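## Task

Close the lid of tip box TB4 and push its front edge down fully so it clicks shut. It counts only if the lid stays latched without the robot holding it. Afterwards release and move the gripper away.

## Robot and tools

Robot and frame. Two arms, left_arm and right_arm, hang from a single upright column behind the near edge of the table. All printed positions share one scene frame in metres: z = 0 is the table top, +z up, +x out across the table, +y toward left_arm (the robot's own left, not the left of any image). The origin sits 0.07 m behind the centre of the near table edge. The robot faces roughly +x, possibly rotated slightly about the column. Reported hand positions can be a little wrong, worse at long reach.

Grippers. Fingers point along the gripper's +z axis and open and close along its y axis. end_effector_position is the spot between the pads when closed, just under 1 cm behind the tips; closing pushes the tips about 17 mm further along +z. A closed hand presents a flat face of fingertips, handy for pressing a lid. Opening is absolute: +1 fully open (0.145 m), -1 closed; allow at least about 0.5 s for a full close. grip_measured reports the actual opening on the same scale.

The tip box is loose on the base plate and must finish lying flat on it, lid shut and latched on its own. Don't knock anything off the table, don't let the arms collide or shove each other, and avoid slams, drops and very hard pushes.

execute_actions(actions): a list of actions run in sequence. Each action is a table of up to 15 rows; each row lasts one control step (1/30 s), and if fewer than 15 rows are given the last one repeats to fill 15 steps (0.5 s). A row is 14 numbers in [-1, 1]: dx, dy, dz, rx, ry, rz, opening for left_arm, then the same seven for right_arm, always all 14. dx..rz are an offset, expressed in that gripper's own axes, from its measured pose at the start of the action (for the first action in a call, the last pose reported in this scene). Every row is relative to that same start, not cumulative. Scale: 1.0 equals 0.6 m or 180 degrees; rx, ry, rz form a single rotation vector. An empty list just returns the current state and images.

Per step the command is clipped to within 70 mm and 16 degrees of the measured pose, so big offsets take several actions; after an action the arm stops at its last clipped pose, so send the remainder next. Position wins over orientation when both cannot be met. Elbows never fully straighten.

move(target, speed, blocking): target is one 14-number row laid out as above, an offset from the pose in the latest result that showed one, in gripper axes, same scale. Both grippers travel straight lines ending together, lasting 0.5 to 10 s (cut off at 10 s). speed is each arm's top speed in m/s, 0.002 to 0.5, default 0.25; rotation is capped at twice that in rad/s. Openings are sent at the start. Paths ignore obstacles and the other arm; grippers lag, drift, and may spike well above speed, especially near full reach. Faster moves and targets further past a contact hit harder. blocking=false returns after 0.5 s while motion continues; then use wait or stop before any further action or move. The result adds a move: line with the ending (done, off_target, moving, held, fault) and limits (paced = sent pose was clipped; held = a check blocked some steps, after which the arm may surge) plus each gripper's distance from its target. If only one arm is named, the other finished normally.

wait(seconds): 0 to 10; lets the scene run with last commands held, and returns early if a running move ends. stop(): brakes a running move (needs room, more at speed); fingers keep moving. zoom_image(camera, region): camera is cam_left_wrist or cam_right_wrist (both 504x504); region [x0, y0, x1, y1] in pixels from the top-left, at most 504 by 504. finished_scene(scene): ends the current scene by number after the last command is held; irreversible, and it reports success. Ending a reply with no tool call ends everything.

Results. State line: each gripper's end_effector_position and end_effector_quat_wxyz, then Hand target lines (where the controller is now steering), grip_measured, and, for calls that ran actions, step readings where HELD with an arm's label means that arm's row was partly blocked. A pose unreachable line means the clearance check altered or blocked that arm's command. FAULT lines report an arm stopping.

Practical notes. Offsets come from the measured pose, so repeating a small offset against something rigid does not press harder, but against something yielding it advances. An arm blocked by an object usually keeps pressing until commanded otherwise. To keep an arm still, send the offset back to its desired pose in a reply's first call and zeros afterward, always with its intended opening. Holding loads heats motors: MOTOR HOT appears from 85 °C and at 100 °C the arm halts with an OVER-TEMPERATURE FAULT until it cools. The simulation keeps running while you think, holding the last command. Loose objects may occasionally be nudged by outside disturbances. Joint ranges (rad) are given per arm, e.g. wrist pitch -0.785 to 0.785, elbow 0 to 2.443; equal joint values on both arms give mirrored postures.

Each tool is called as name(argument=value, ...), one argument or row to a line, values as JSON.

## Session

execute_actions(
  actions=[],
)

Scene clock: 0.00 s.
left_arm: end_effector_position=(+0.1577, +0.4805, +0.2697) grip_measured=+1.00 end_effector_quat_wxyz=(-0.109, +0.884, -0.309, +0.333) | right_arm: end_effector_position=(+0.2053, -0.2378, +0.1021) grip_measured=+1.00 end_effector_quat_wxyz=(-0.095, +0.909, -0.010, +0.405)
Joint positions: left_arm=[ 0.849  1.763 -1.364  1.301  0.811 -0.165  0.663  0.145] | right_arm=[-0.719  0.259  0.378  1.739  0.459  0.321  0.301  0.145]
Joint velocities: left_arm=[ 0.011 -0.011 -0.012 -0.007  0.007 -0.037  0.022 -0.   ] | right_arm=[-0.011 -0.011 -0.012 -0.002 -0.022  0.037 -0.066  0.   ]
Motor temperatures (°C, as the motors report them): left_arm=[24 25 24 25 25 26 23] | right_arm=[24 24 23 27 23 26 25]
Hand target (left_arm): +0.158, +0.480, +0.270; -0.109, +0.884, -0.309, +0.333
Hand target (right_arm): +0.205, -0.238, +0.102; -0.095, +0.909, -0.010, +0.405

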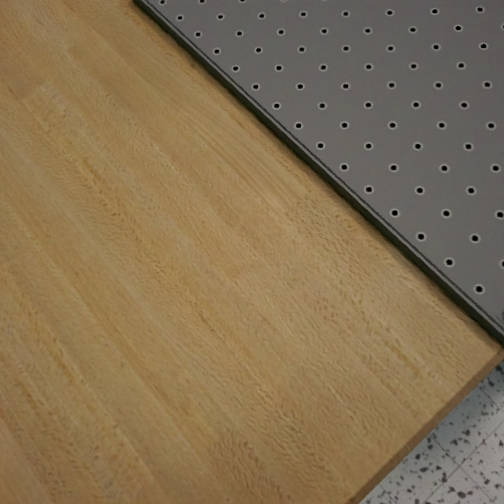

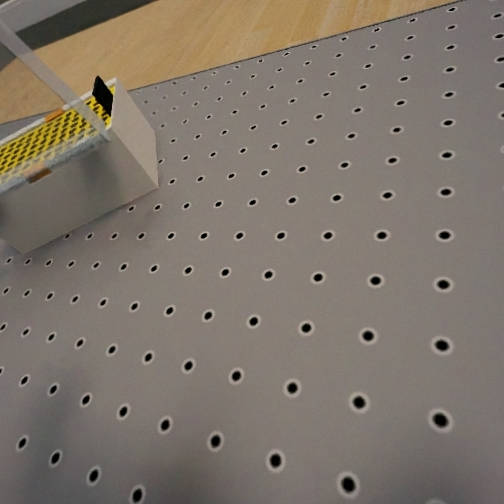

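move(
  target=[0,0,0,0,0,0,1,0.237,-0.142,-0.204,0.12,-0.1,0,1],
)

Scene clock: 8.40 s.
left_arm: end_effector_position=(+0.1577, +0.4805, +0.2697) grip_measured=+1.00 end_effector_quat_wxyz=(-0.109, +0.884, -0.309, +0.333) | right_arm: end_effector_position=(+0.2081, -0.1888, +0.3021) grip_measured=+1.00 end_effector_quat_wxyz=(-0.280, +0.898, +0.106, +0.322)
Joint positions: left_arm=[ 0.849  1.763 -1.364  1.301  0.811 -0.165  0.663  0.145] | right_arm=[-1.296  0.887  1.102  2.315  1.564  0.773  0.218  0.145]
Joint velocities: left_arm=[-0.077 -0.077  0.002 -0.002  0.007 -0.051  0.037  0.   ] | right_arm=[ 0.055 -0.143  0.002 -0.002 -0.022 -0.037 -0.022 -0.   ]
Motor temperatures (°C, as the motors report them): left_arm=[24 25 24 25 25 26 23] | right_arm=[24 24 23 27 23 26 25]
Hand target (left_arm): +0.158, +0.480, +0.270; -0.109, +0.884, -0.309, +0.333
Hand target (right_arm): +0.208, -0.189, +0.302; -0.282, +0.898, +0.105, +0.321
Off the commanded pose (left_arm): 0.000 m, 0 deg.
Off the commanded pose (right_arm): 0.003 m, 9 deg.
joint sent to its limit (right arm) — the command would take joint 1 (shoulder pitch) past its lower limit, joint 5 (forearm roll) past its upper limit and joint 6 (wrist pitch) past its upper limit, so those joints were sent only as far as their limits.
move: off_target (right_arm)

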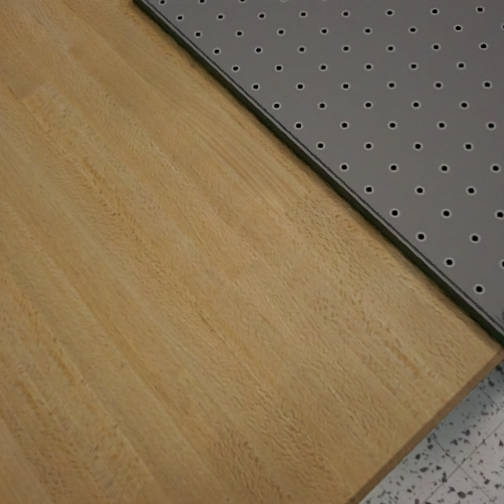

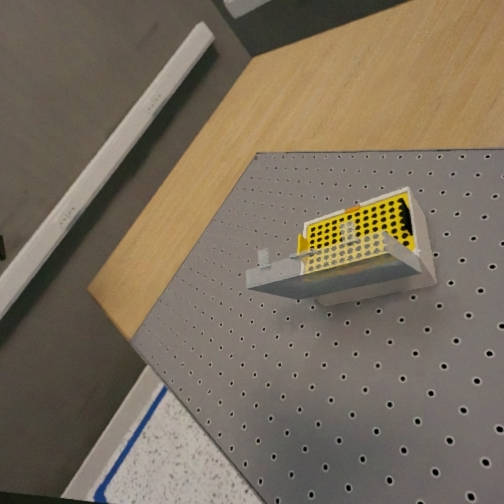

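move(
  target=[0,0,0,0,0,0,-1,0,0,0,0,0,0,-1],
)

zoom_image(
  camera="cam_right_wrist",
  region=[220,150,470,330],
)

Scene clock: 17.77 s.
left_arm: end_effector_position=(+0.1577, +0.4805, +0.2697) grip_measured=-1.00 end_effector_quat_wxyz=(-0.109, +0.884, -0.309, +0.333) | right_arm: end_effector_position=(+0.2081, -0.1887, +0.3022) grip_measured=-1.00 end_effector_quat_wxyz=(-0.280, +0.898, +0.106, +0.322)
Joint positions: left_arm=[ 0.849  1.763 -1.364  1.301  0.811 -0.165  0.663  0.   ] | right_arm=[-1.296  0.887  1.102  2.315  1.564  0.773  0.219  0.   ]
Joint velocities: left_arm=[-0.055 -0.055 -0.022  0.002 -0.007  0.051  0.022 -0.   ] | right_arm=[ 0.033  0.033  0.007 -0.007 -0.022  0.066 -0.051  0.   ]
Motor temperatures (°C, as the motors report them): left_arm=[24 25 25 25 25 26 23] | right_arm=[24 24 23 27 23 26 25]
Hand target (left_arm): +0.158, +0.480, +0.270; -0.109, +0.884, -0.309, +0.333
Hand target (right_arm): +0.208, -0.189, +0.302; -0.280, +0.898, +0.106, +0.322
Off the commanded pose (left_arm): 0.000 m, 0 deg.
Off the commanded pose (right_arm): 0.000 m, 0 deg.
move: done

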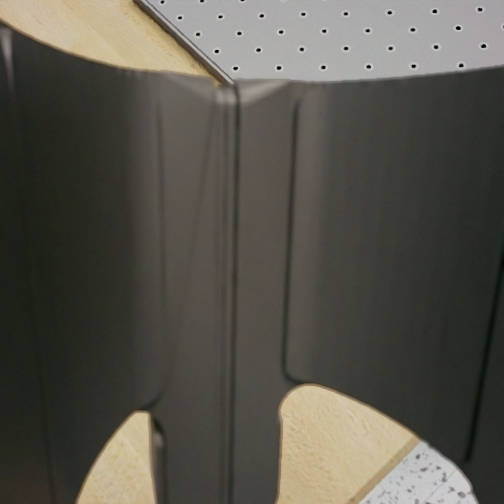

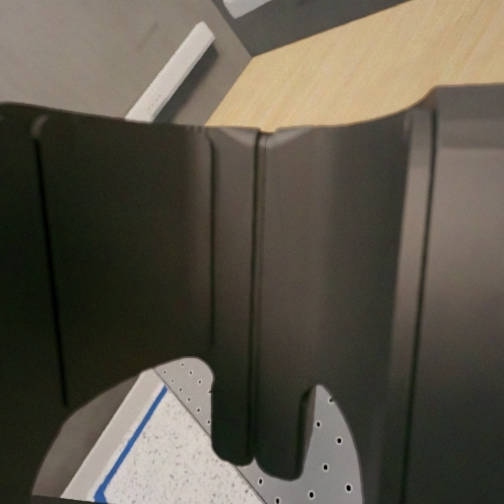

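Region (220, 150, 470, 330) of cam_right_wrist's 504x504 image, scaled by 2.016, with more detail than that image has; it fills the top 363 rows of this view, and the rest is white.

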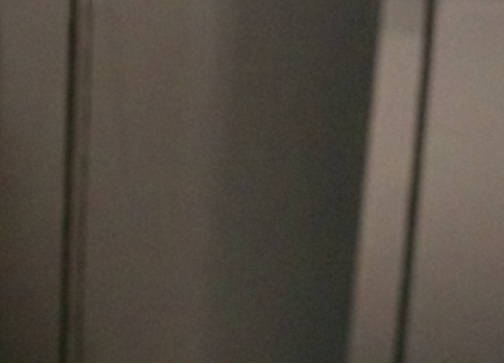

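move(
  target=[0,0,0,0,0,0,1,0.09,-0.04,0.117,0,-0.12,0,1],
)

Scene clock: 26.80 s.
left_arm: end_effector_position=(+0.1577, +0.4805, +0.2697) grip_measured=+1.00 end_effector_quat_wxyz=(-0.109, +0.884, -0.309, +0.333) | right_arm: end_effector_position=(+0.2789, -0.1332, +0.3024) grip_measured=+1.00 end_effector_quat_wxyz=(-0.308, +0.867, +0.275, +0.278)
Joint positions: left_arm=[ 0.849  1.763 -1.364  1.301  0.811 -0.165  0.663  0.145] | right_arm=[-0.192  1.415  0.044  2.01   1.565  0.774  0.268  0.145]
Joint velocities: left_arm=[ 0.055 -0.055  0.007 -0.012  0.007  0.051 -0.022  0.   ] | right_arm=[-0.099  0.055 -0.051 -0.032  0.007  0.022  0.066  0.   ]
Motor temperatures (°C, as the motors report them): left_arm=[24 26 25 25 25 26 23] | right_arm=[24 24 23 27 23 26 25]
Hand target (left_arm): +0.158, +0.480, +0.270; -0.109, +0.884, -0.309, +0.333
Hand target (right_arm): +0.278, -0.133, +0.301; -0.310, +0.868, +0.275, +0.274
Off the commanded pose (left_arm): 0.000 m, 0 deg.
Off the commanded pose (right_arm): 0.005 m, 23 deg; orientation clipped at the last step of the last action.
joint sent to its limit (right arm) — the command would take joint 5 (forearm roll) past its upper limit and joint 6 (wrist pitch) past its upper limit, so those joints were sent only as far as their limits.
move: off_target (right_arm); limits=paced

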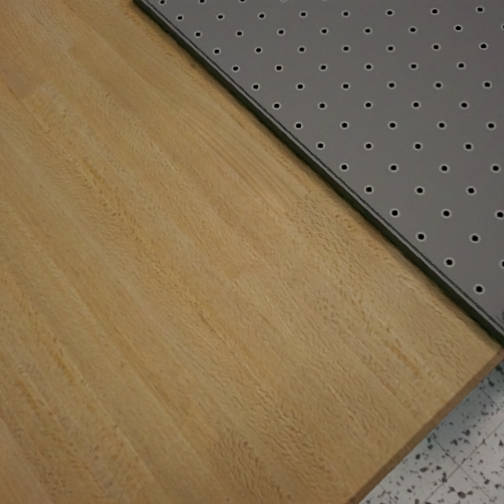

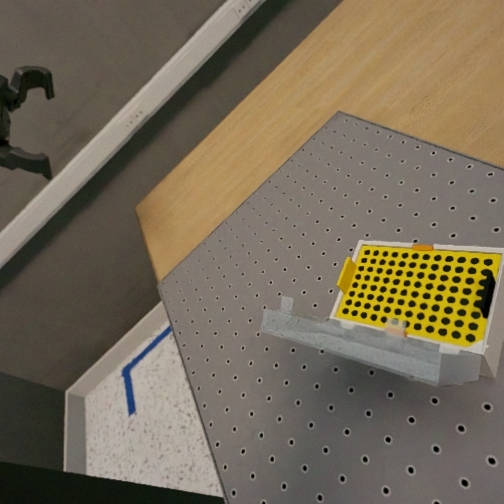

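zoom_image(
  camera="cam_right_wrist",
  region=[250,200,504,454],
)

zoom_image(
  camera="cam_right_wrist",
  region=[0,40,160,200],
)

Region (250, 200, 504, 454) of cam_right_wrist's 504x504 image, scaled by 1.984, with more detail than that image has.

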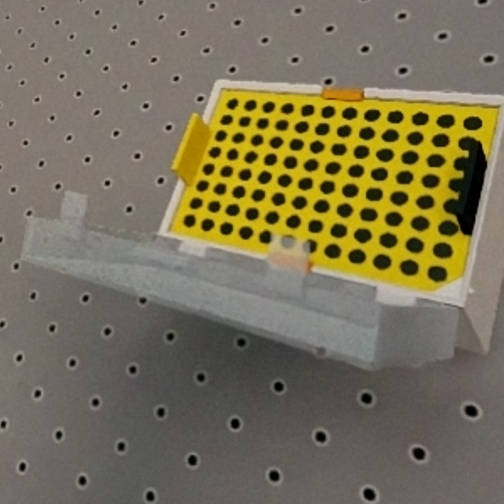

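Region (0, 40, 160, 200) of cam_right_wrist's 504x504 image, scaled by 3.150, with more detail than that image has.

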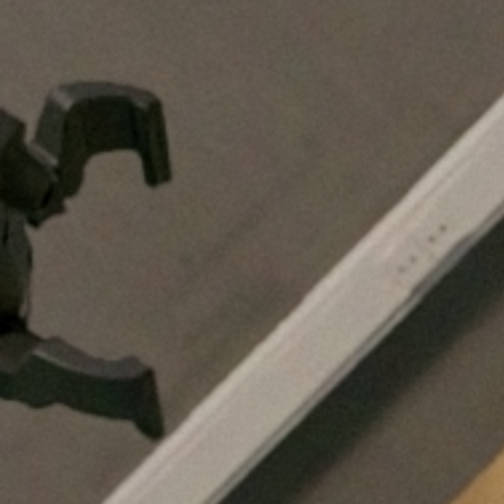

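move(
  target=[0,0,0,0,0,0,1,-0.263,0.182,-0.113,0,0.08,0,1],
)

Scene clock: 75.53 s.
left_arm: end_effector_position=(+0.1577, +0.4805, +0.2697) grip_measured=+1.00 end_effector_quat_wxyz=(-0.109, +0.884, -0.309, +0.333) | right_arm: end_effector_position=(+0.2176, -0.2979, +0.2016) grip_measured=+1.00 end_effector_quat_wxyz=(-0.341, +0.825, +0.240, +0.380)
Joint positions: left_arm=[ 0.849  1.763 -1.364  1.301  0.811 -0.165  0.663  0.145] | right_arm=[-0.879  1.035  0.486  1.319  0.98   0.052  1.18   0.145]
Joint velocities: left_arm=[-0.033 -0.011  0.002  0.007  0.037 -0.051 -0.022 -0.   ] | right_arm=[-0.011 -0.077 -0.002 -0.007 -0.007  0.051 -0.037  0.   ]
Motor temperatures (°C, as the motors report them): left_arm=[24 26 25 25 25 26 23] | right_arm=[25 25 23 27 23 26 25]
Hand target (left_arm): +0.158, +0.480, +0.270; -0.109, +0.884, -0.309, +0.333
Hand target (right_arm): +0.217, -0.297, +0.201; -0.344, +0.824, +0.242, +0.379
Off the commanded pose (left_arm): 0.000 m, 0 deg.
Off the commanded pose (right_arm): 0.002 m, 1 deg.
move: done

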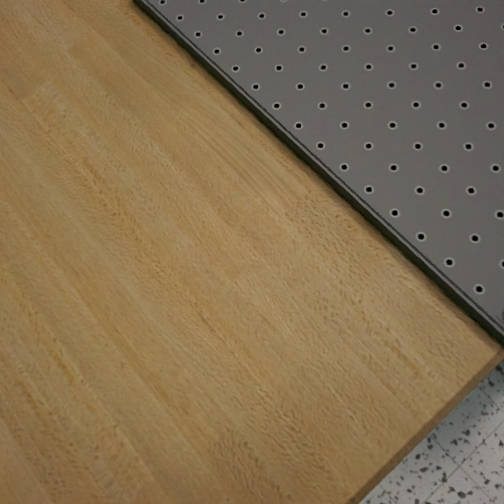

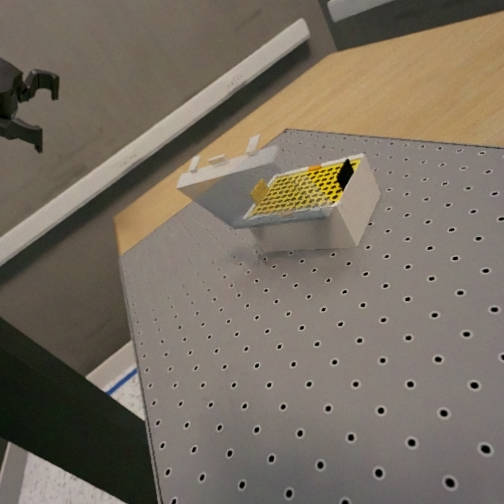

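move(
  target=[0,0,0,0,0,0,-1,-0.072,-0.07,0.148,-0.13,0.063,0.079,-1],
  speed=0.15,
)

move(
  target=[0,0,0,0,0,0,-1,0,0,0,0,0,0,1],
)

Scene clock: 91.83 s.
left_arm: end_effector_position=(+0.1577, +0.4805, +0.2697) grip_measured=-1.00 end_effector_quat_wxyz=(-0.109, +0.884, -0.309, +0.333) | right_arm: end_effector_position=(+0.2066, -0.2077, +0.1412) grip_measured=-1.00 end_effector_quat_wxyz=(-0.237, +0.858, +0.021, +0.456)
Joint positions: left_arm=[ 0.849  1.763 -1.364  1.301  0.811 -0.165  0.663  0.   ] | right_arm=[-0.829  0.457  0.298  1.762  0.778  0.126  0.452  0.   ]
Joint velocities: left_arm=[-0.011  0.033 -0.012  0.007 -0.022  0.007  0.022 -0.   ] | right_arm=[-0.033 -0.099 -0.007 -0.037 -0.022  0.066 -0.037  0.   ]
Motor temperatures (°C, as the motors report them): left_arm=[24 26 25 25 25 26 23] | right_arm=[25 25 23 27 23 26 25]
Hand target (left_arm): +0.158, +0.480, +0.270; -0.109, +0.884, -0.309, +0.333
Hand target (right_arm): +0.207, -0.208, +0.141; -0.235, +0.858, +0.020, +0.457
Off the commanded pose (left_arm): 0.000 m, 0 deg.
Off the commanded pose (right_arm): 0.003 m, 0 deg.
move: done

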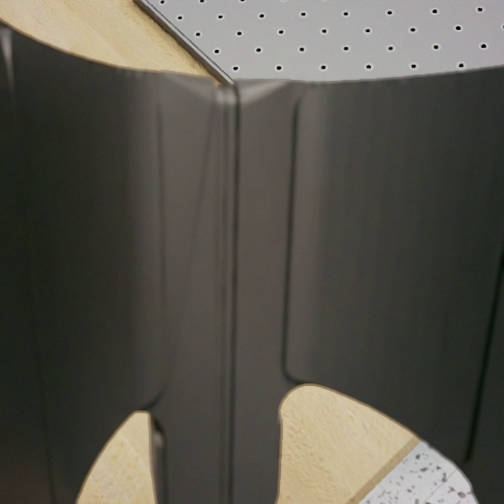

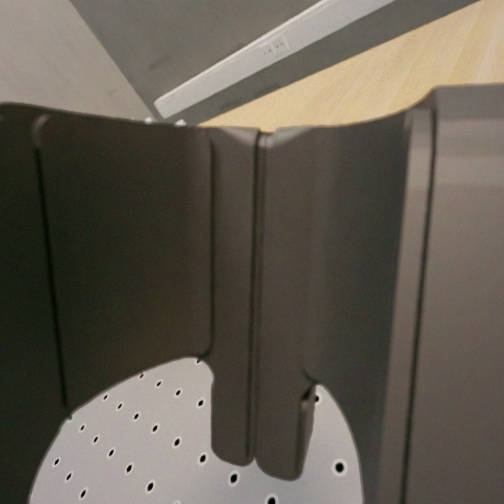

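Scene clock: 92.50 s.
left_arm: end_effector_position=(+0.1577, +0.4805, +0.2697) grip_measured=-1.00 end_effector_quat_wxyz=(-0.109, +0.884, -0.309, +0.333) | right_arm: end_effector_position=(+0.2066, -0.2077, +0.1412) grip_measured=+1.00 end_effector_quat_wxyz=(-0.237, +0.858, +0.021, +0.456)
Joint positions: left_arm=[ 0.849  1.763 -1.364  1.301  0.811 -0.165  0.663  0.   ] | right_arm=[-0.829  0.457  0.298  1.762  0.778  0.126  0.452  0.145]
Joint velocities: left_arm=[ 0.011  0.011 -0.017  0.007  0.007 -0.007 -0.022  0.   ] | right_arm=[ 0.011 -0.011  0.002 -0.012 -0.022 -0.051  0.037 -0.   ]
Motor temperatures (°C, as the motors report them): left_arm=[24 26 25 25 25 26 23] | right_arm=[25 25 23 27 23 26 25]
Hand target (left_arm): +0.158, +0.480, +0.270; -0.109, +0.884, -0.309, +0.333
Hand target (right_arm): +0.207, -0.208, +0.141; -0.237, +0.858, +0.021, +0.456
Off the commanded pose (left_arm): 0.000 m, 0 deg.
Off the commanded pose (right_arm): 0.000 m, 0 deg.
move: done

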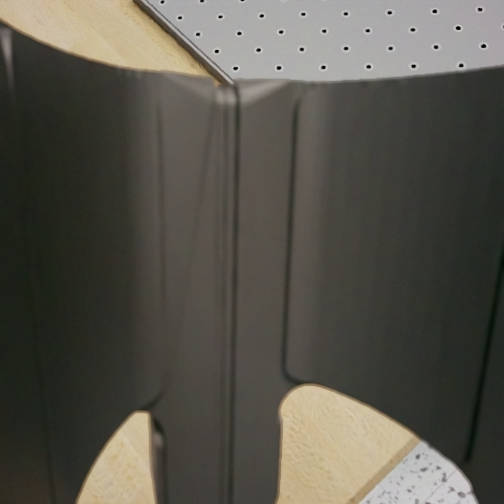

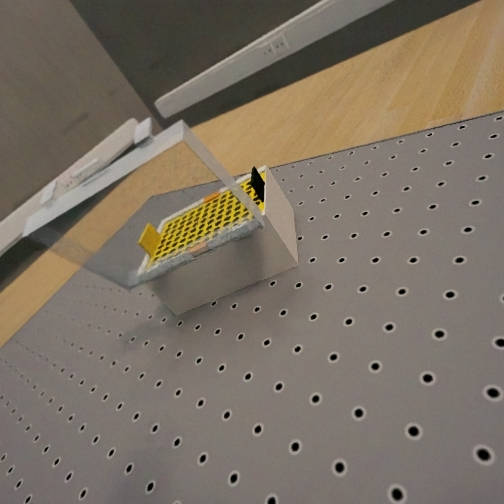

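move(
  target=[0,0,0,0,0,0,-1,-0.052,0.005,-0.092,0,0,0,1],
  speed=0.15,
)

move(
  target=[0,0,0,0,0,0,-1,-0.02,-0.09,0.04,0,0,0,1],
  speed=0.1,
)

Scene clock: 125.73 s.
left_arm: end_effector_position=(+0.1577, +0.4805, +0.2697) grip_measured=-1.00 end_effector_quat_wxyz=(-0.109, +0.884, -0.309, +0.333) | right_arm: end_effector_position=(+0.1453, -0.2266, +0.1404) grip_measured=+1.00 end_effector_quat_wxyz=(-0.238, +0.859, +0.019, +0.453)
Joint positions: left_arm=[ 0.849  1.763 -1.364  1.301  0.811 -0.165  0.663  0.   ] | right_arm=[-1.069  0.408  0.372  1.747  0.794 -0.058  0.597  0.145]
Joint velocities: left_arm=[-0.077 -0.011  0.002  0.002 -0.007  0.051  0.007 -0.   ] | right_arm=[-0.033  0.033 -0.007 -0.002  0.022 -0.007  0.007 -0.   ]
Motor temperatures (°C, as the motors report them): left_arm=[24 27 26 25 25 26 24] | right_arm=[25 25 23 27 23 26 25]
Hand target (left_arm): +0.158, +0.480, +0.270; -0.109, +0.884, -0.309, +0.333
Hand target (right_arm): +0.146, -0.226, +0.141; -0.239, +0.858, +0.021, +0.455
Off the commanded pose (left_arm): 0.000 m, 0 deg.
Off the commanded pose (right_arm): 0.002 m, 0 deg.
move: done

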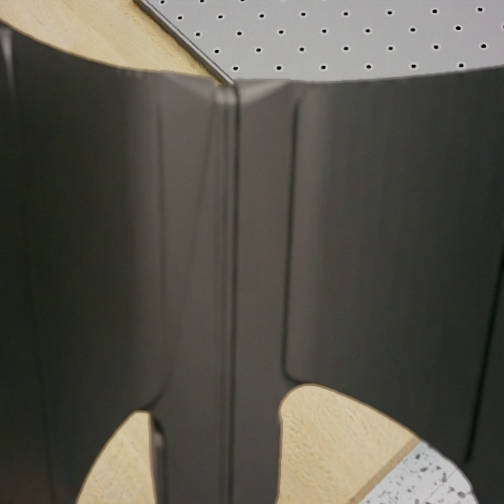

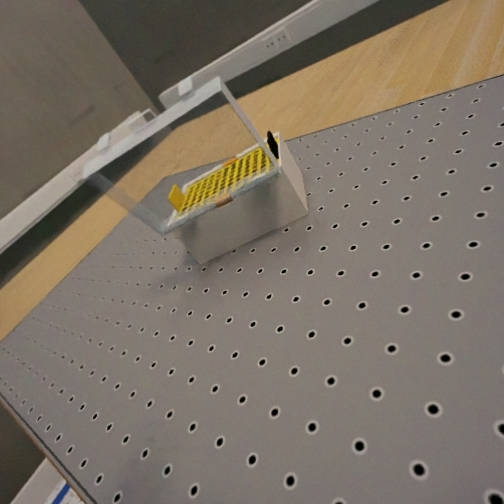

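Scene clock: 126.63 s.
left_arm: end_effector_position=(+0.1577, +0.4805, +0.2697) grip_measured=-1.00 end_effector_quat_wxyz=(-0.109, +0.884, -0.309, +0.333) | right_arm: end_effector_position=(+0.1433, -0.1651, +0.1413) grip_measured=+1.00 end_effector_quat_wxyz=(-0.241, +0.858, +0.019, +0.454)
Joint positions: left_arm=[ 0.849  1.763 -1.364  1.301  0.811 -0.165  0.663  0.   ] | right_arm=[-1.051  0.278  0.214  1.899  0.626 -0.035  0.432  0.145]
Joint velocities: left_arm=[ 0.033 -0.077  0.002  0.012  0.066 -0.007 -0.007  0.   ] | right_arm=[-0.033 -0.055 -0.007 -0.002  0.007 -0.051 -0.022 -0.   ]
Motor temperatures (°C, as the motors report them): left_arm=[24 27 26 25 25 26 24] | right_arm=[25 25 23 27 23 26 25]
Hand target (left_arm): +0.158, +0.480, +0.270; -0.109, +0.884, -0.309, +0.333
Hand target (right_arm): +0.144, -0.166, +0.141; -0.239, +0.859, +0.019, +0.453
Off the commanded pose (left_arm): 0.000 m, 0 deg.
Off the commanded pose (right_arm): 0.001 m, 0 deg.
move: done

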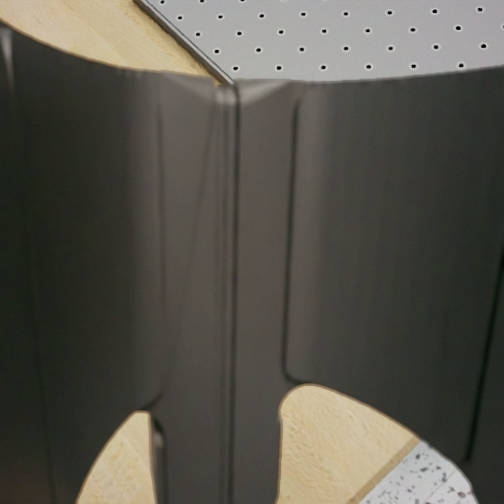

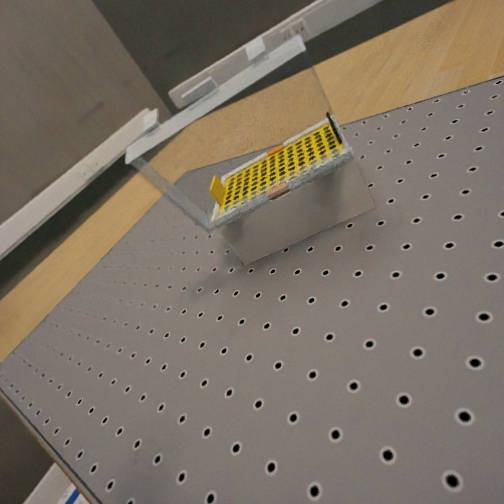

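move(
  target=[0,0,0,0,0,0,-1,0.048,-0.04,0.113,0,0,0,-1],
  speed=0.06,
)

move(
  target=[0,0,0,0,0,0,-1,0,0,0,0,0,0,0.3],
)

Scene clock: 134.43 s.
left_arm: end_effector_position=(+0.1577, +0.4805, +0.2697) grip_measured=-1.00 end_effector_quat_wxyz=(-0.109, +0.884, -0.309, +0.333) | right_arm: end_effector_position=(+0.2087, -0.1215, +0.1438) grip_measured=-1.00 end_effector_quat_wxyz=(-0.242, +0.855, +0.021, +0.459)
Joint positions: left_arm=[ 0.849  1.763 -1.364  1.301  0.811 -0.165  0.663  0.   ] | right_arm=[-0.746  0.24   0.084  1.921  0.547  0.199  0.247  0.   ]
Joint velocities: left_arm=[-0.055 -0.099 -0.012 -0.002  0.081 -0.007 -0.022 -0.   ] | right_arm=[-0.033 -0.121 -0.017  0.017 -0.051 -0.007  0.037 -0.   ]
Motor temperatures (°C, as the motors report them): left_arm=[24 27 26 25 25 26 24] | right_arm=[25 25 23 27 23 26 25]
Hand target (left_arm): +0.158, +0.480, +0.270; -0.109, +0.884, -0.309, +0.333
Hand target (right_arm): +0.208, -0.122, +0.141; -0.239, +0.858, +0.019, +0.455
Off the commanded pose (left_arm): 0.000 m, 0 deg.
Off the commanded pose (right_arm): 0.004 m, 1 deg.
move: off_target (right_arm)

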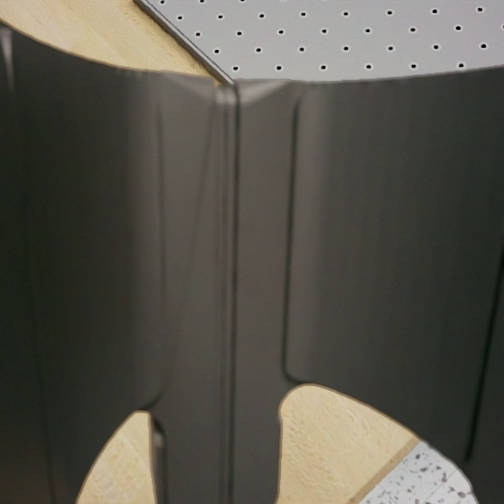

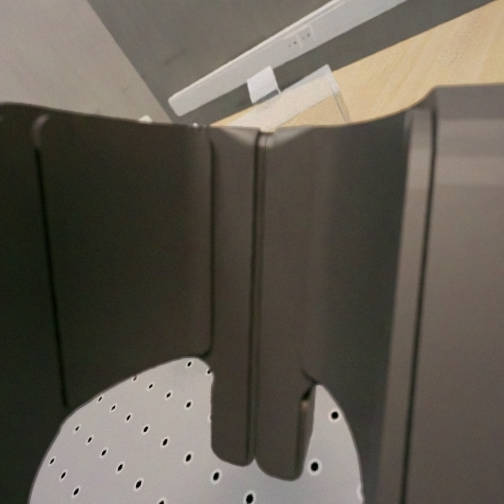

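Scene clock: 134.93 s.
left_arm: end_effector_position=(+0.1577, +0.4805, +0.2697) grip_measured=-1.00 end_effector_quat_wxyz=(-0.109, +0.884, -0.309, +0.333) | right_arm: end_effector_position=(+0.2087, -0.1215, +0.1438) grip_measured=+0.30 end_effector_quat_wxyz=(-0.242, +0.855, +0.021, +0.459)
Joint positions: left_arm=[ 0.849  1.763 -1.364  1.301  0.811 -0.165  0.663  0.   ] | right_arm=[-0.746  0.24   0.084  1.921  0.547  0.199  0.247  0.098]
Joint velocities: left_arm=[-0.077  0.055  0.007  0.007 -0.051  0.007 -0.007 -0.   ] | right_arm=[-0.011 -0.033 -0.002 -0.002  0.022  0.051 -0.037  0.   ]
Motor temperatures (°C, as the motors report them): left_arm=[24 27 26 25 25 26 24] | right_arm=[25 25 23 27 23 26 25]
Hand target (left_arm): +0.158, +0.480, +0.270; -0.109, +0.884, -0.309, +0.333
Hand target (right_arm): +0.209, -0.121, +0.144; -0.242, +0.855, +0.021, +0.459
Off the commanded pose (left_arm): 0.000 m, 0 deg.
Off the commanded pose (right_arm): 0.000 m, 0 deg.
move: done

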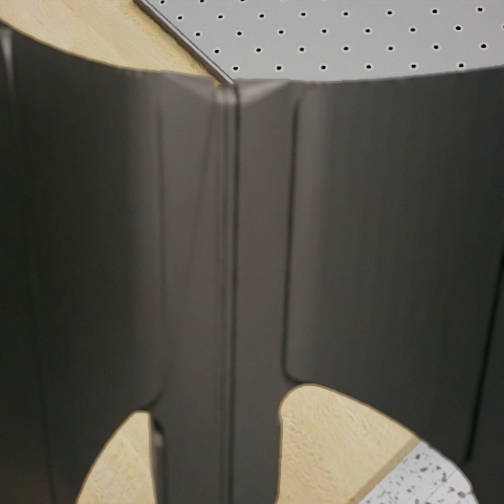

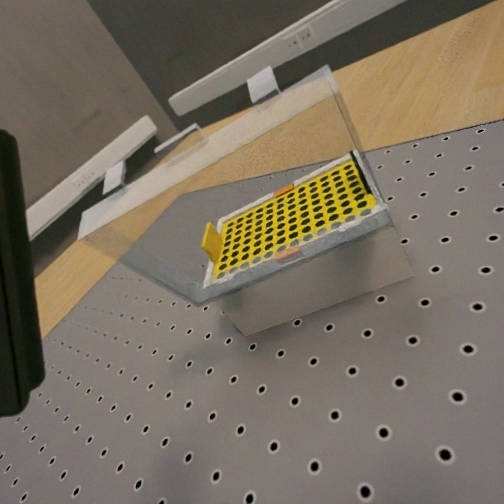

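move(
  target=[0,0,0,0,0,0,-1,0.058,-0.018,0.078,0,0,0,-1],
  speed=0.05,
)

move(
  target=[0,0,0,0,0,0,-1,0,0,0,0,0,0,0.3],
)

Scene clock: 141.67 s.
left_arm: end_effector_position=(+0.1577, +0.4805, +0.2697) grip_measured=-1.00 end_effector_quat_wxyz=(-0.109, +0.884, -0.309, +0.333) | right_arm: end_effector_position=(+0.2645, -0.0998, +0.1569) grip_measured=-1.00 end_effector_quat_wxyz=(-0.242, +0.852, +0.022, +0.464)
Joint positions: left_arm=[ 0.849  1.763 -1.364  1.301  0.811 -0.165  0.663  0.   ] | right_arm=[-0.483  0.211  0.036  1.884  0.534  0.386  0.155  0.   ]
Joint velocities: left_arm=[ 0.033 -0.055  0.002 -0.012  0.022 -0.007 -0.066 -0.   ] | right_arm=[-0.099 -0.055 -0.002  0.007  0.007  0.066 -0.022  0.   ]
Motor temperatures (°C, as the motors report them): left_arm=[24 27 26 25 25 26 24] | right_arm=[25 25 23 28 23 26 25]
Hand target (left_arm): +0.158, +0.480, +0.270; -0.109, +0.884, -0.309, +0.333
Hand target (right_arm): +0.263, -0.100, +0.154; -0.240, +0.855, +0.020, +0.460
Off the commanded pose (left_arm): 0.000 m, 0 deg.
Off the commanded pose (right_arm): 0.004 m, 1 deg.
move: off_target (right_arm)

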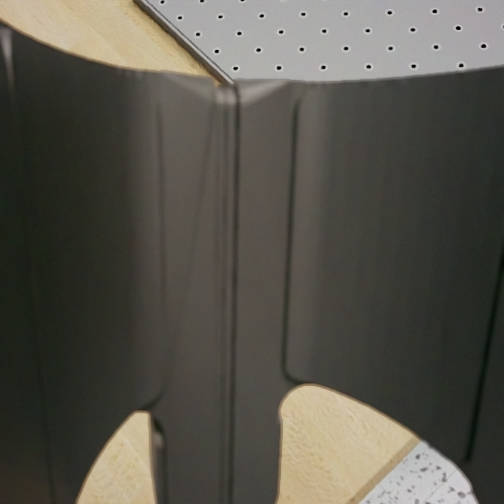

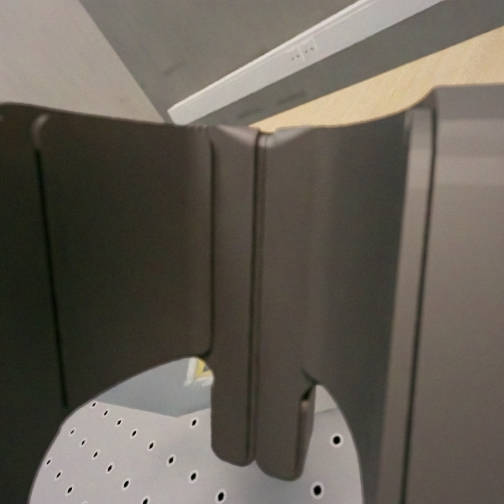

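Scene clock: 142.17 s.
left_arm: end_effector_position=(+0.1577, +0.4805, +0.2697) grip_measured=-1.00 end_effector_quat_wxyz=(-0.109, +0.884, -0.309, +0.333) | right_arm: end_effector_position=(+0.2645, -0.0998, +0.1569) grip_measured=+0.30 end_effector_quat_wxyz=(-0.242, +0.852, +0.022, +0.464)
Joint positions: left_arm=[ 0.849  1.763 -1.364  1.301  0.811 -0.165  0.663  0.   ] | right_arm=[-0.483  0.211  0.036  1.884  0.534  0.386  0.155  0.098]
Joint velocities: left_arm=[-0.011 -0.033 -0.012 -0.007  0.007 -0.007  0.037  0.   ] | right_arm=[-0.055 -0.033 -0.027 -0.012 -0.007 -0.022 -0.022 -0.   ]
Motor temperatures (°C, as the motors report them): left_arm=[24 27 26 25 25 26 24] | right_arm=[25 25 23 28 23 26 25]
Hand target (left_arm): +0.158, +0.480, +0.270; -0.109, +0.884, -0.309, +0.333
Hand target (right_arm): +0.265, -0.100, +0.157; -0.242, +0.852, +0.022, +0.464
Off the commanded pose (left_arm): 0.000 m, 0 deg.
Off the commanded pose (right_arm): 0.000 m, 0 deg.
move: done

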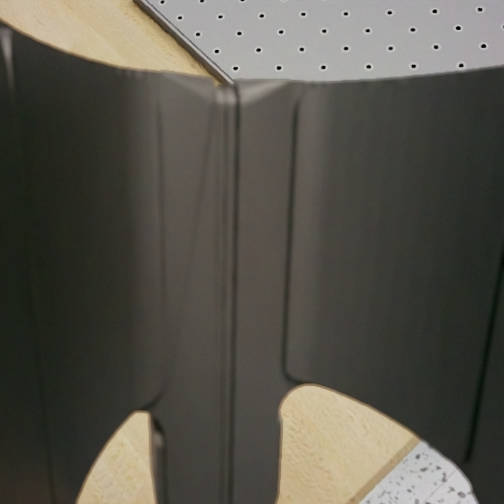

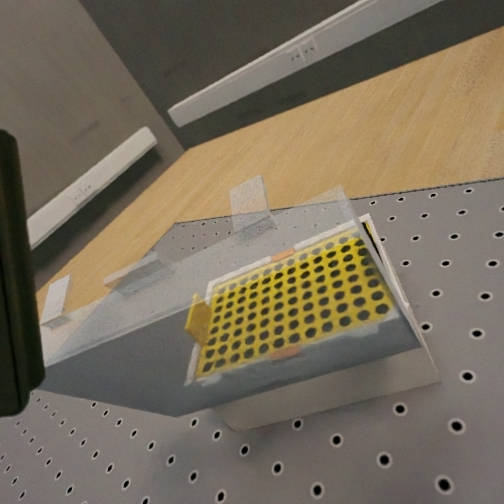

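move(
  target=[0,0,0,0,0,0,-1,-0.01,0,-0.05,0,0,0,0.3],
  speed=0.06,
)

move(
  target=[0,0,0,0,0,0,-1,-0.05,-0.02,0.03,0,0,0,0.3],
  speed=0.06,
)

Scene clock: 149.43 s.
left_arm: end_effector_position=(+0.1577, +0.4805, +0.2697) grip_measured=-1.00 end_effector_quat_wxyz=(-0.109, +0.884, -0.309, +0.333) | right_arm: end_effector_position=(+0.2367, -0.1111, +0.1640) grip_measured=+0.30 end_effector_quat_wxyz=(-0.241, +0.854, +0.021, +0.461)
Joint positions: left_arm=[ 0.849  1.763 -1.364  1.301  0.811 -0.165  0.663  0.   ] | right_arm=[-0.634  0.231  0.077  1.983  0.556  0.351  0.176  0.098]
Joint velocities: left_arm=[-0.055  0.033 -0.002  0.002 -0.007  0.051  0.007 -0.   ] | right_arm=[-0.055  0.011  0.017  0.007 -0.007  0.037 -0.007 -0.   ]
Motor temperatures (°C, as the motors report them): left_arm=[24 27 26 25 25 26 24] | right_arm=[25 25 23 28 23 26 25]
Hand target (left_arm): +0.158, +0.480, +0.270; -0.109, +0.884, -0.309, +0.333
Hand target (right_arm): +0.237, -0.111, +0.166; -0.243, +0.852, +0.022, +0.464
Off the commanded pose (left_arm): 0.000 m, 0 deg.
Off the commanded pose (right_arm): 0.002 m, 0 deg.
move: done

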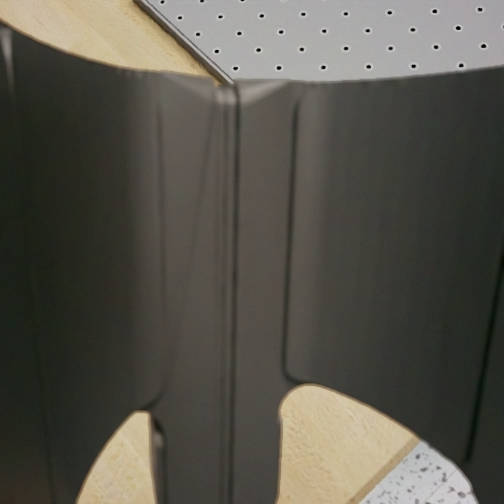

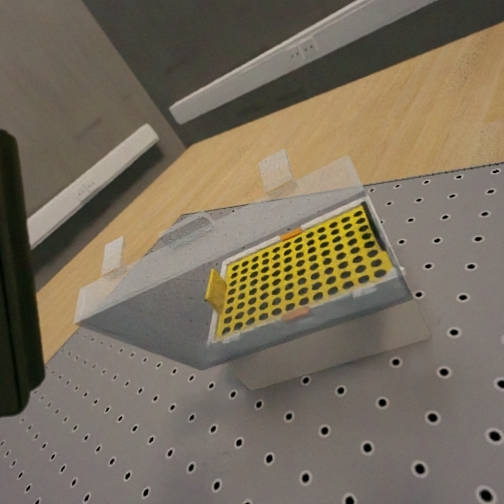

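Scene clock: 150.30 s.
left_arm: end_effector_position=(+0.1577, +0.4805, +0.2697) grip_measured=-1.00 end_effector_quat_wxyz=(-0.109, +0.884, -0.309, +0.333) | right_arm: end_effector_position=(+0.2300, -0.0862, +0.1375) grip_measured=+0.30 end_effector_quat_wxyz=(-0.243, +0.853, +0.023, +0.461)
Joint positions: left_arm=[ 0.849  1.763 -1.364  1.301  0.811 -0.165  0.663  0.   ] | right_arm=[-0.603  0.155 -0.018  1.866  0.454  0.247  0.175  0.098]
Joint velocities: left_arm=[ 0.033  0.011 -0.002  0.012 -0.037  0.022  0.037  0.   ] | right_arm=[ 0.055 -0.033  0.002  0.007 -0.095 -0.051  0.022  0.   ]
Motor temperatures (°C, as the motors report them): left_arm=[24 27 26 25 25 26 24] | right_arm=[25 25 23 28 23 26 25]
Hand target (left_arm): +0.158, +0.480, +0.270; -0.109, +0.884, -0.309, +0.333
Hand target (right_arm): +0.230, -0.087, +0.137; -0.241, +0.854, +0.022, +0.461
Off the commanded pose (left_arm): 0.000 m, 0 deg.
Off the commanded pose (right_arm): 0.001 m, 0 deg.
move: done

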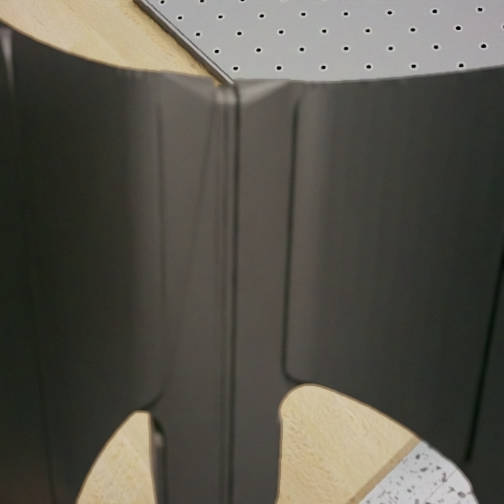

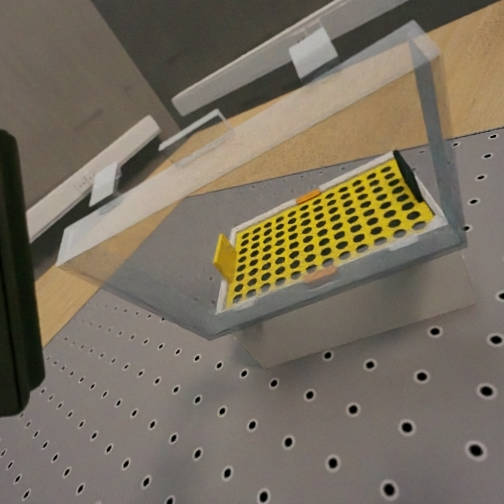

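move(
  target=[0,0,0,0,0,0,-1,-0.035,0.012,0,0,0,0,-1],
  speed=0.06,
)

move(
  target=[0,0,0,0,0,0,-1,0.053,-0.015,0.102,0,0,0,-1],
  speed=0.05,
)

move(
  target=[0,0,0,0,0,0,-1,0,0,0,0,0,0,0.3],
)

Scene clock: 155.23 s.
left_arm: end_effector_position=(+0.1577, +0.4805, +0.2697) grip_measured=-1.00 end_effector_quat_wxyz=(-0.109, +0.884, -0.309, +0.333) | right_arm: end_effector_position=(+0.2200, -0.0894, +0.1184) grip_measured=-1.00 end_effector_quat_wxyz=(-0.242, +0.854, +0.021, +0.461)
Joint positions: left_arm=[ 0.849  1.763 -1.364  1.301  0.811 -0.165  0.663  0.   ] | right_arm=[-0.618  0.157 -0.029  1.779  0.447  0.149  0.202  0.   ]
Joint velocities: left_arm=[-0.033 -0.011 -0.007 -0.022 -0.007 -0.051 -0.022 -0.   ] | right_arm=[-0.055  0.033 -0.017  0.012  0.022 -0.066 -0.007 -0.   ]
Motor temperatures (°C, as the motors report them): left_arm=[24 27 26 25 25 26 24] | right_arm=[25 25 23 28 23 26 25]
Hand target (left_arm): +0.158, +0.480, +0.270; -0.109, +0.884, -0.309, +0.333
Hand target (right_arm): +0.219, -0.088, +0.118; -0.244, +0.853, +0.023, +0.461
Off the commanded pose (left_arm): 0.000 m, 0 deg.
Off the commanded pose (right_arm): 0.001 m, 0 deg.
move: done

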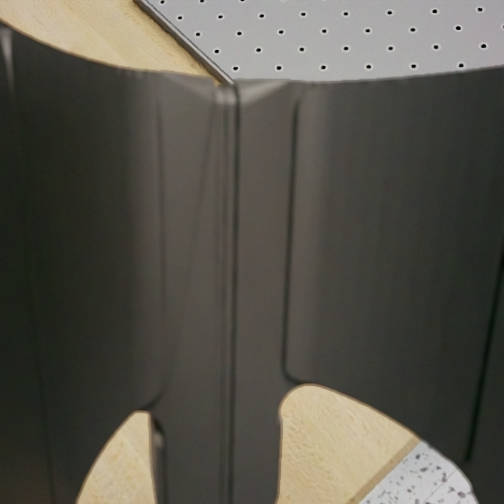

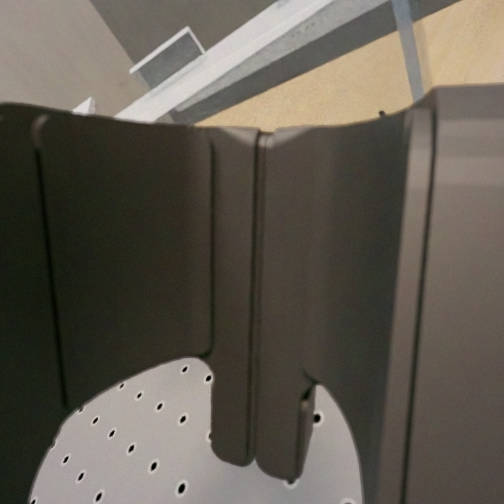

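Scene clock: 156.87 s.
left_arm: end_effector_position=(+0.1577, +0.4805, +0.2697) grip_measured=-1.00 end_effector_quat_wxyz=(-0.109, +0.884, -0.309, +0.333) | right_arm: end_effector_position=(+0.2861, -0.0631, +0.1218) grip_measured=-1.00 end_effector_quat_wxyz=(-0.242, +0.851, +0.021, +0.466)
Joint positions: left_arm=[ 0.849  1.763 -1.364  1.301  0.811 -0.165  0.663  0.   ] | right_arm=[-0.319  0.094 -0.06   1.639  0.411  0.287  0.148  0.   ]
Joint velocities: left_arm=[ 0.011 -0.011  0.002 -0.022  0.007  0.007 -0.081  0.   ] | right_arm=[-0.033 -0.033 -0.012 -0.007 -0.022  0.037 -0.022 -0.   ]
Motor temperatures (°C, as the motors report them): left_arm=[24 27 26 25 25 26 24] | right_arm=[25 25 23 28 23 26 25]
Hand target (left_arm): +0.158, +0.480, +0.270; -0.109, +0.884, -0.309, +0.333
Hand target (right_arm): +0.285, -0.063, +0.119; -0.239, +0.854, +0.020, +0.462
Off the commanded pose (left_arm): 0.000 m, 0 deg.
Off the commanded pose (right_arm): 0.004 m, 1 deg.
move: off_target (right_arm)

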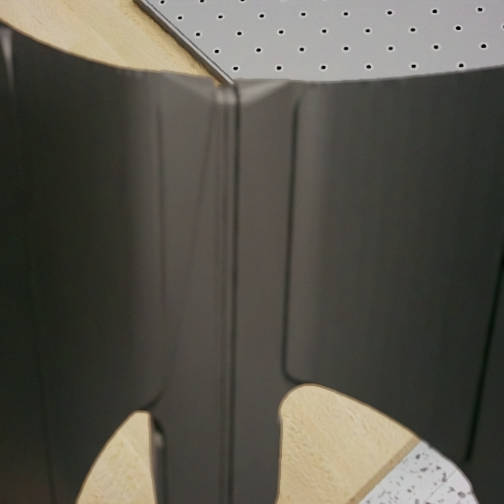

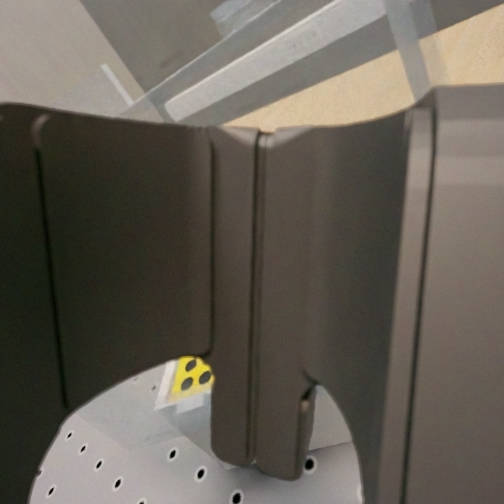

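Scene clock: 157.37 s.
left_arm: end_effector_position=(+0.1577, +0.4805, +0.2697) grip_measured=-1.00 end_effector_quat_wxyz=(-0.109, +0.884, -0.309, +0.333) | right_arm: end_effector_position=(+0.2861, -0.0631, +0.1218) grip_measured=+0.30 end_effector_quat_wxyz=(-0.242, +0.851, +0.021, +0.466)
Joint positions: left_arm=[ 0.849  1.763 -1.364  1.301  0.811 -0.165  0.663  0.   ] | right_arm=[-0.319  0.094 -0.06   1.639  0.411  0.287  0.148  0.098]
Joint velocities: left_arm=[ 0.011 -0.033 -0.007 -0.007 -0.037  0.007  0.007 -0.   ] | right_arm=[ 0.011  0.055 -0.012 -0.022 -0.022 -0.037 -0.066  0.   ]
Motor temperatures (°C, as the motors report them): left_arm=[24 27 26 25 25 26 24] | right_arm=[25 25 23 28 23 26 25]
Hand target (left_arm): +0.158, +0.480, +0.270; -0.109, +0.884, -0.309, +0.333
Hand target (right_arm): +0.286, -0.063, +0.122; -0.242, +0.851, +0.021, +0.466
Off the commanded pose (left_arm): 0.000 m, 0 deg.
Off the commanded pose (right_arm): 0.000 m, 0 deg.
move: done

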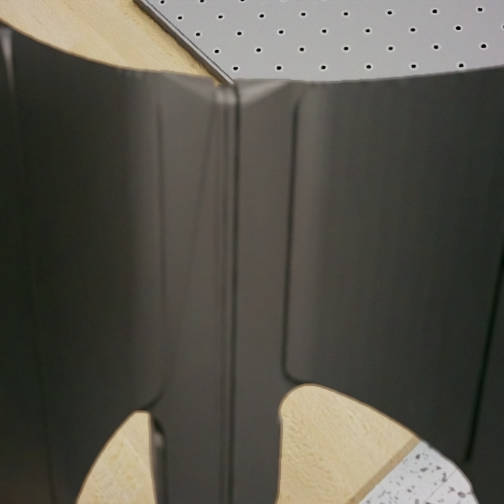

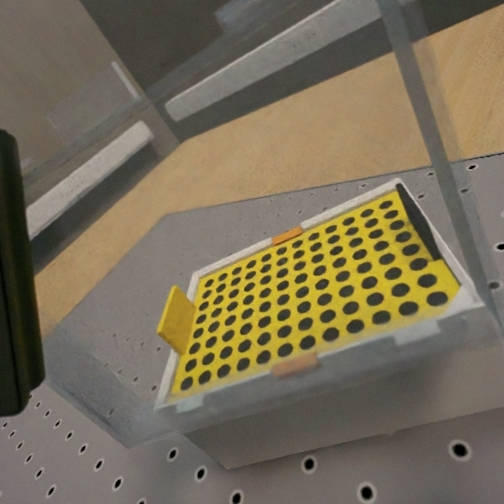

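move(
  target=[0,0,0,0,0,0,-1,0.058,-0.003,0.083,0,0,0,-1],
  speed=0.04,
)

move(
  target=[0,0,0,0,0,0,-1,0,0,0,0,0,0,0.3],
)

Scene clock: 161.77 s.
left_arm: end_effector_position=(+0.1577, +0.4805, +0.2697) grip_measured=-1.00 end_effector_quat_wxyz=(-0.109, +0.884, -0.309, +0.333) | right_arm: end_effector_position=(+0.3462, -0.0486, +0.1307) grip_measured=-1.00 end_effector_quat_wxyz=(-0.242, +0.848, +0.021, +0.471)
Joint positions: left_arm=[ 0.849  1.763 -1.364  1.301  0.811 -0.165  0.663  0.   ] | right_arm=[-0.055  0.062 -0.06   1.461  0.4    0.364  0.134  0.   ]
Joint velocities: left_arm=[-0.033  0.055 -0.022  0.002 -0.037  0.051  0.037 -0.   ] | right_arm=[-0.011 -0.077 -0.007 -0.012 -0.095 -0.022  0.022  0.   ]
Motor temperatures (°C, as the motors report them): left_arm=[24 27 26 25 25 26 24] | right_arm=[25 25 23 28 23 26 25]
Hand target (left_arm): +0.158, +0.480, +0.270; -0.109, +0.884, -0.309, +0.333
Hand target (right_arm): +0.345, -0.049, +0.128; -0.240, +0.851, +0.020, +0.467
Off the commanded pose (left_arm): 0.000 m, 0 deg.
Off the commanded pose (right_arm): 0.004 m, 1 deg.
move: off_target (right_arm)

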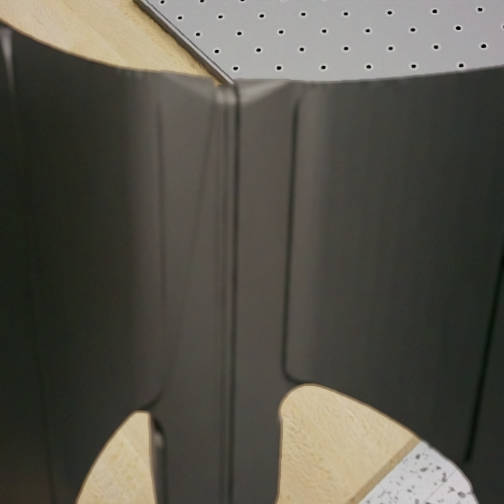

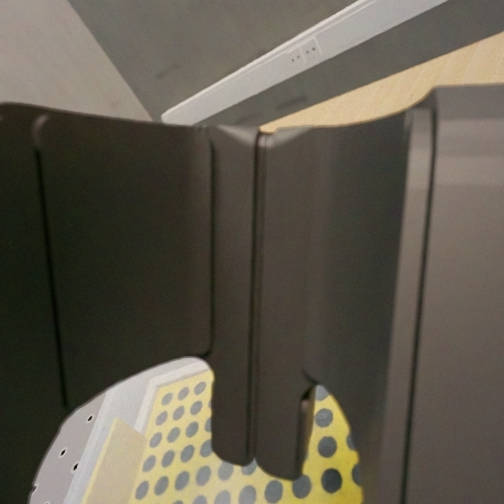

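Scene clock: 162.27 s.
left_arm: end_effector_position=(+0.1577, +0.4805, +0.2697) grip_measured=-1.00 end_effector_quat_wxyz=(-0.109, +0.884, -0.309, +0.333) | right_arm: end_effector_position=(+0.3462, -0.0486, +0.1307) grip_measured=+0.30 end_effector_quat_wxyz=(-0.242, +0.848, +0.021, +0.471)
Joint positions: left_arm=[ 0.849  1.763 -1.364  1.301  0.811 -0.165  0.663  0.   ] | right_arm=[-0.055  0.062 -0.06   1.461  0.4    0.364  0.134  0.098]
Joint velocities: left_arm=[-0.033  0.077 -0.007 -0.002 -0.037 -0.051 -0.007 -0.   ] | right_arm=[ 0.011  0.011  0.002 -0.007 -0.051  0.051  0.007 -0.   ]
Motor temperatures (°C, as the motors report them): left_arm=[24 27 26 25 25 26 24] | right_arm=[25 25 23 28 23 26 25]
Hand target (left_arm): +0.158, +0.480, +0.270; -0.109, +0.884, -0.309, +0.333
Hand target (right_arm): +0.346, -0.049, +0.131; -0.242, +0.848, +0.021, +0.471
Off the commanded pose (left_arm): 0.000 m, 0 deg.
Off the commanded pose (right_arm): 0.000 m, 0 deg.
move: done

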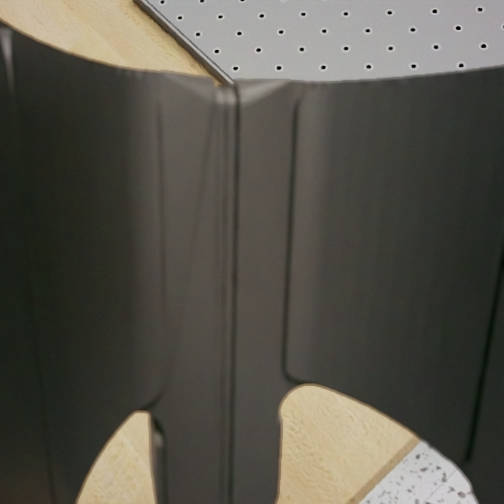

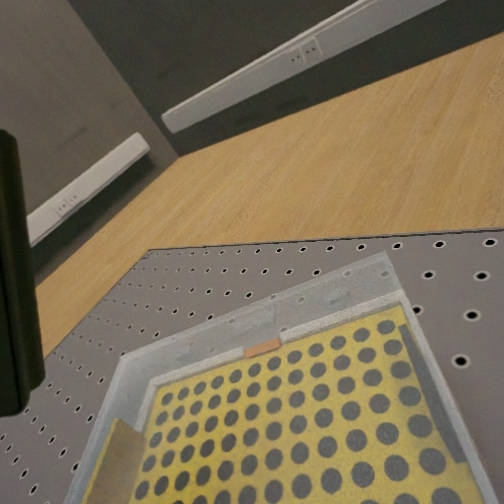

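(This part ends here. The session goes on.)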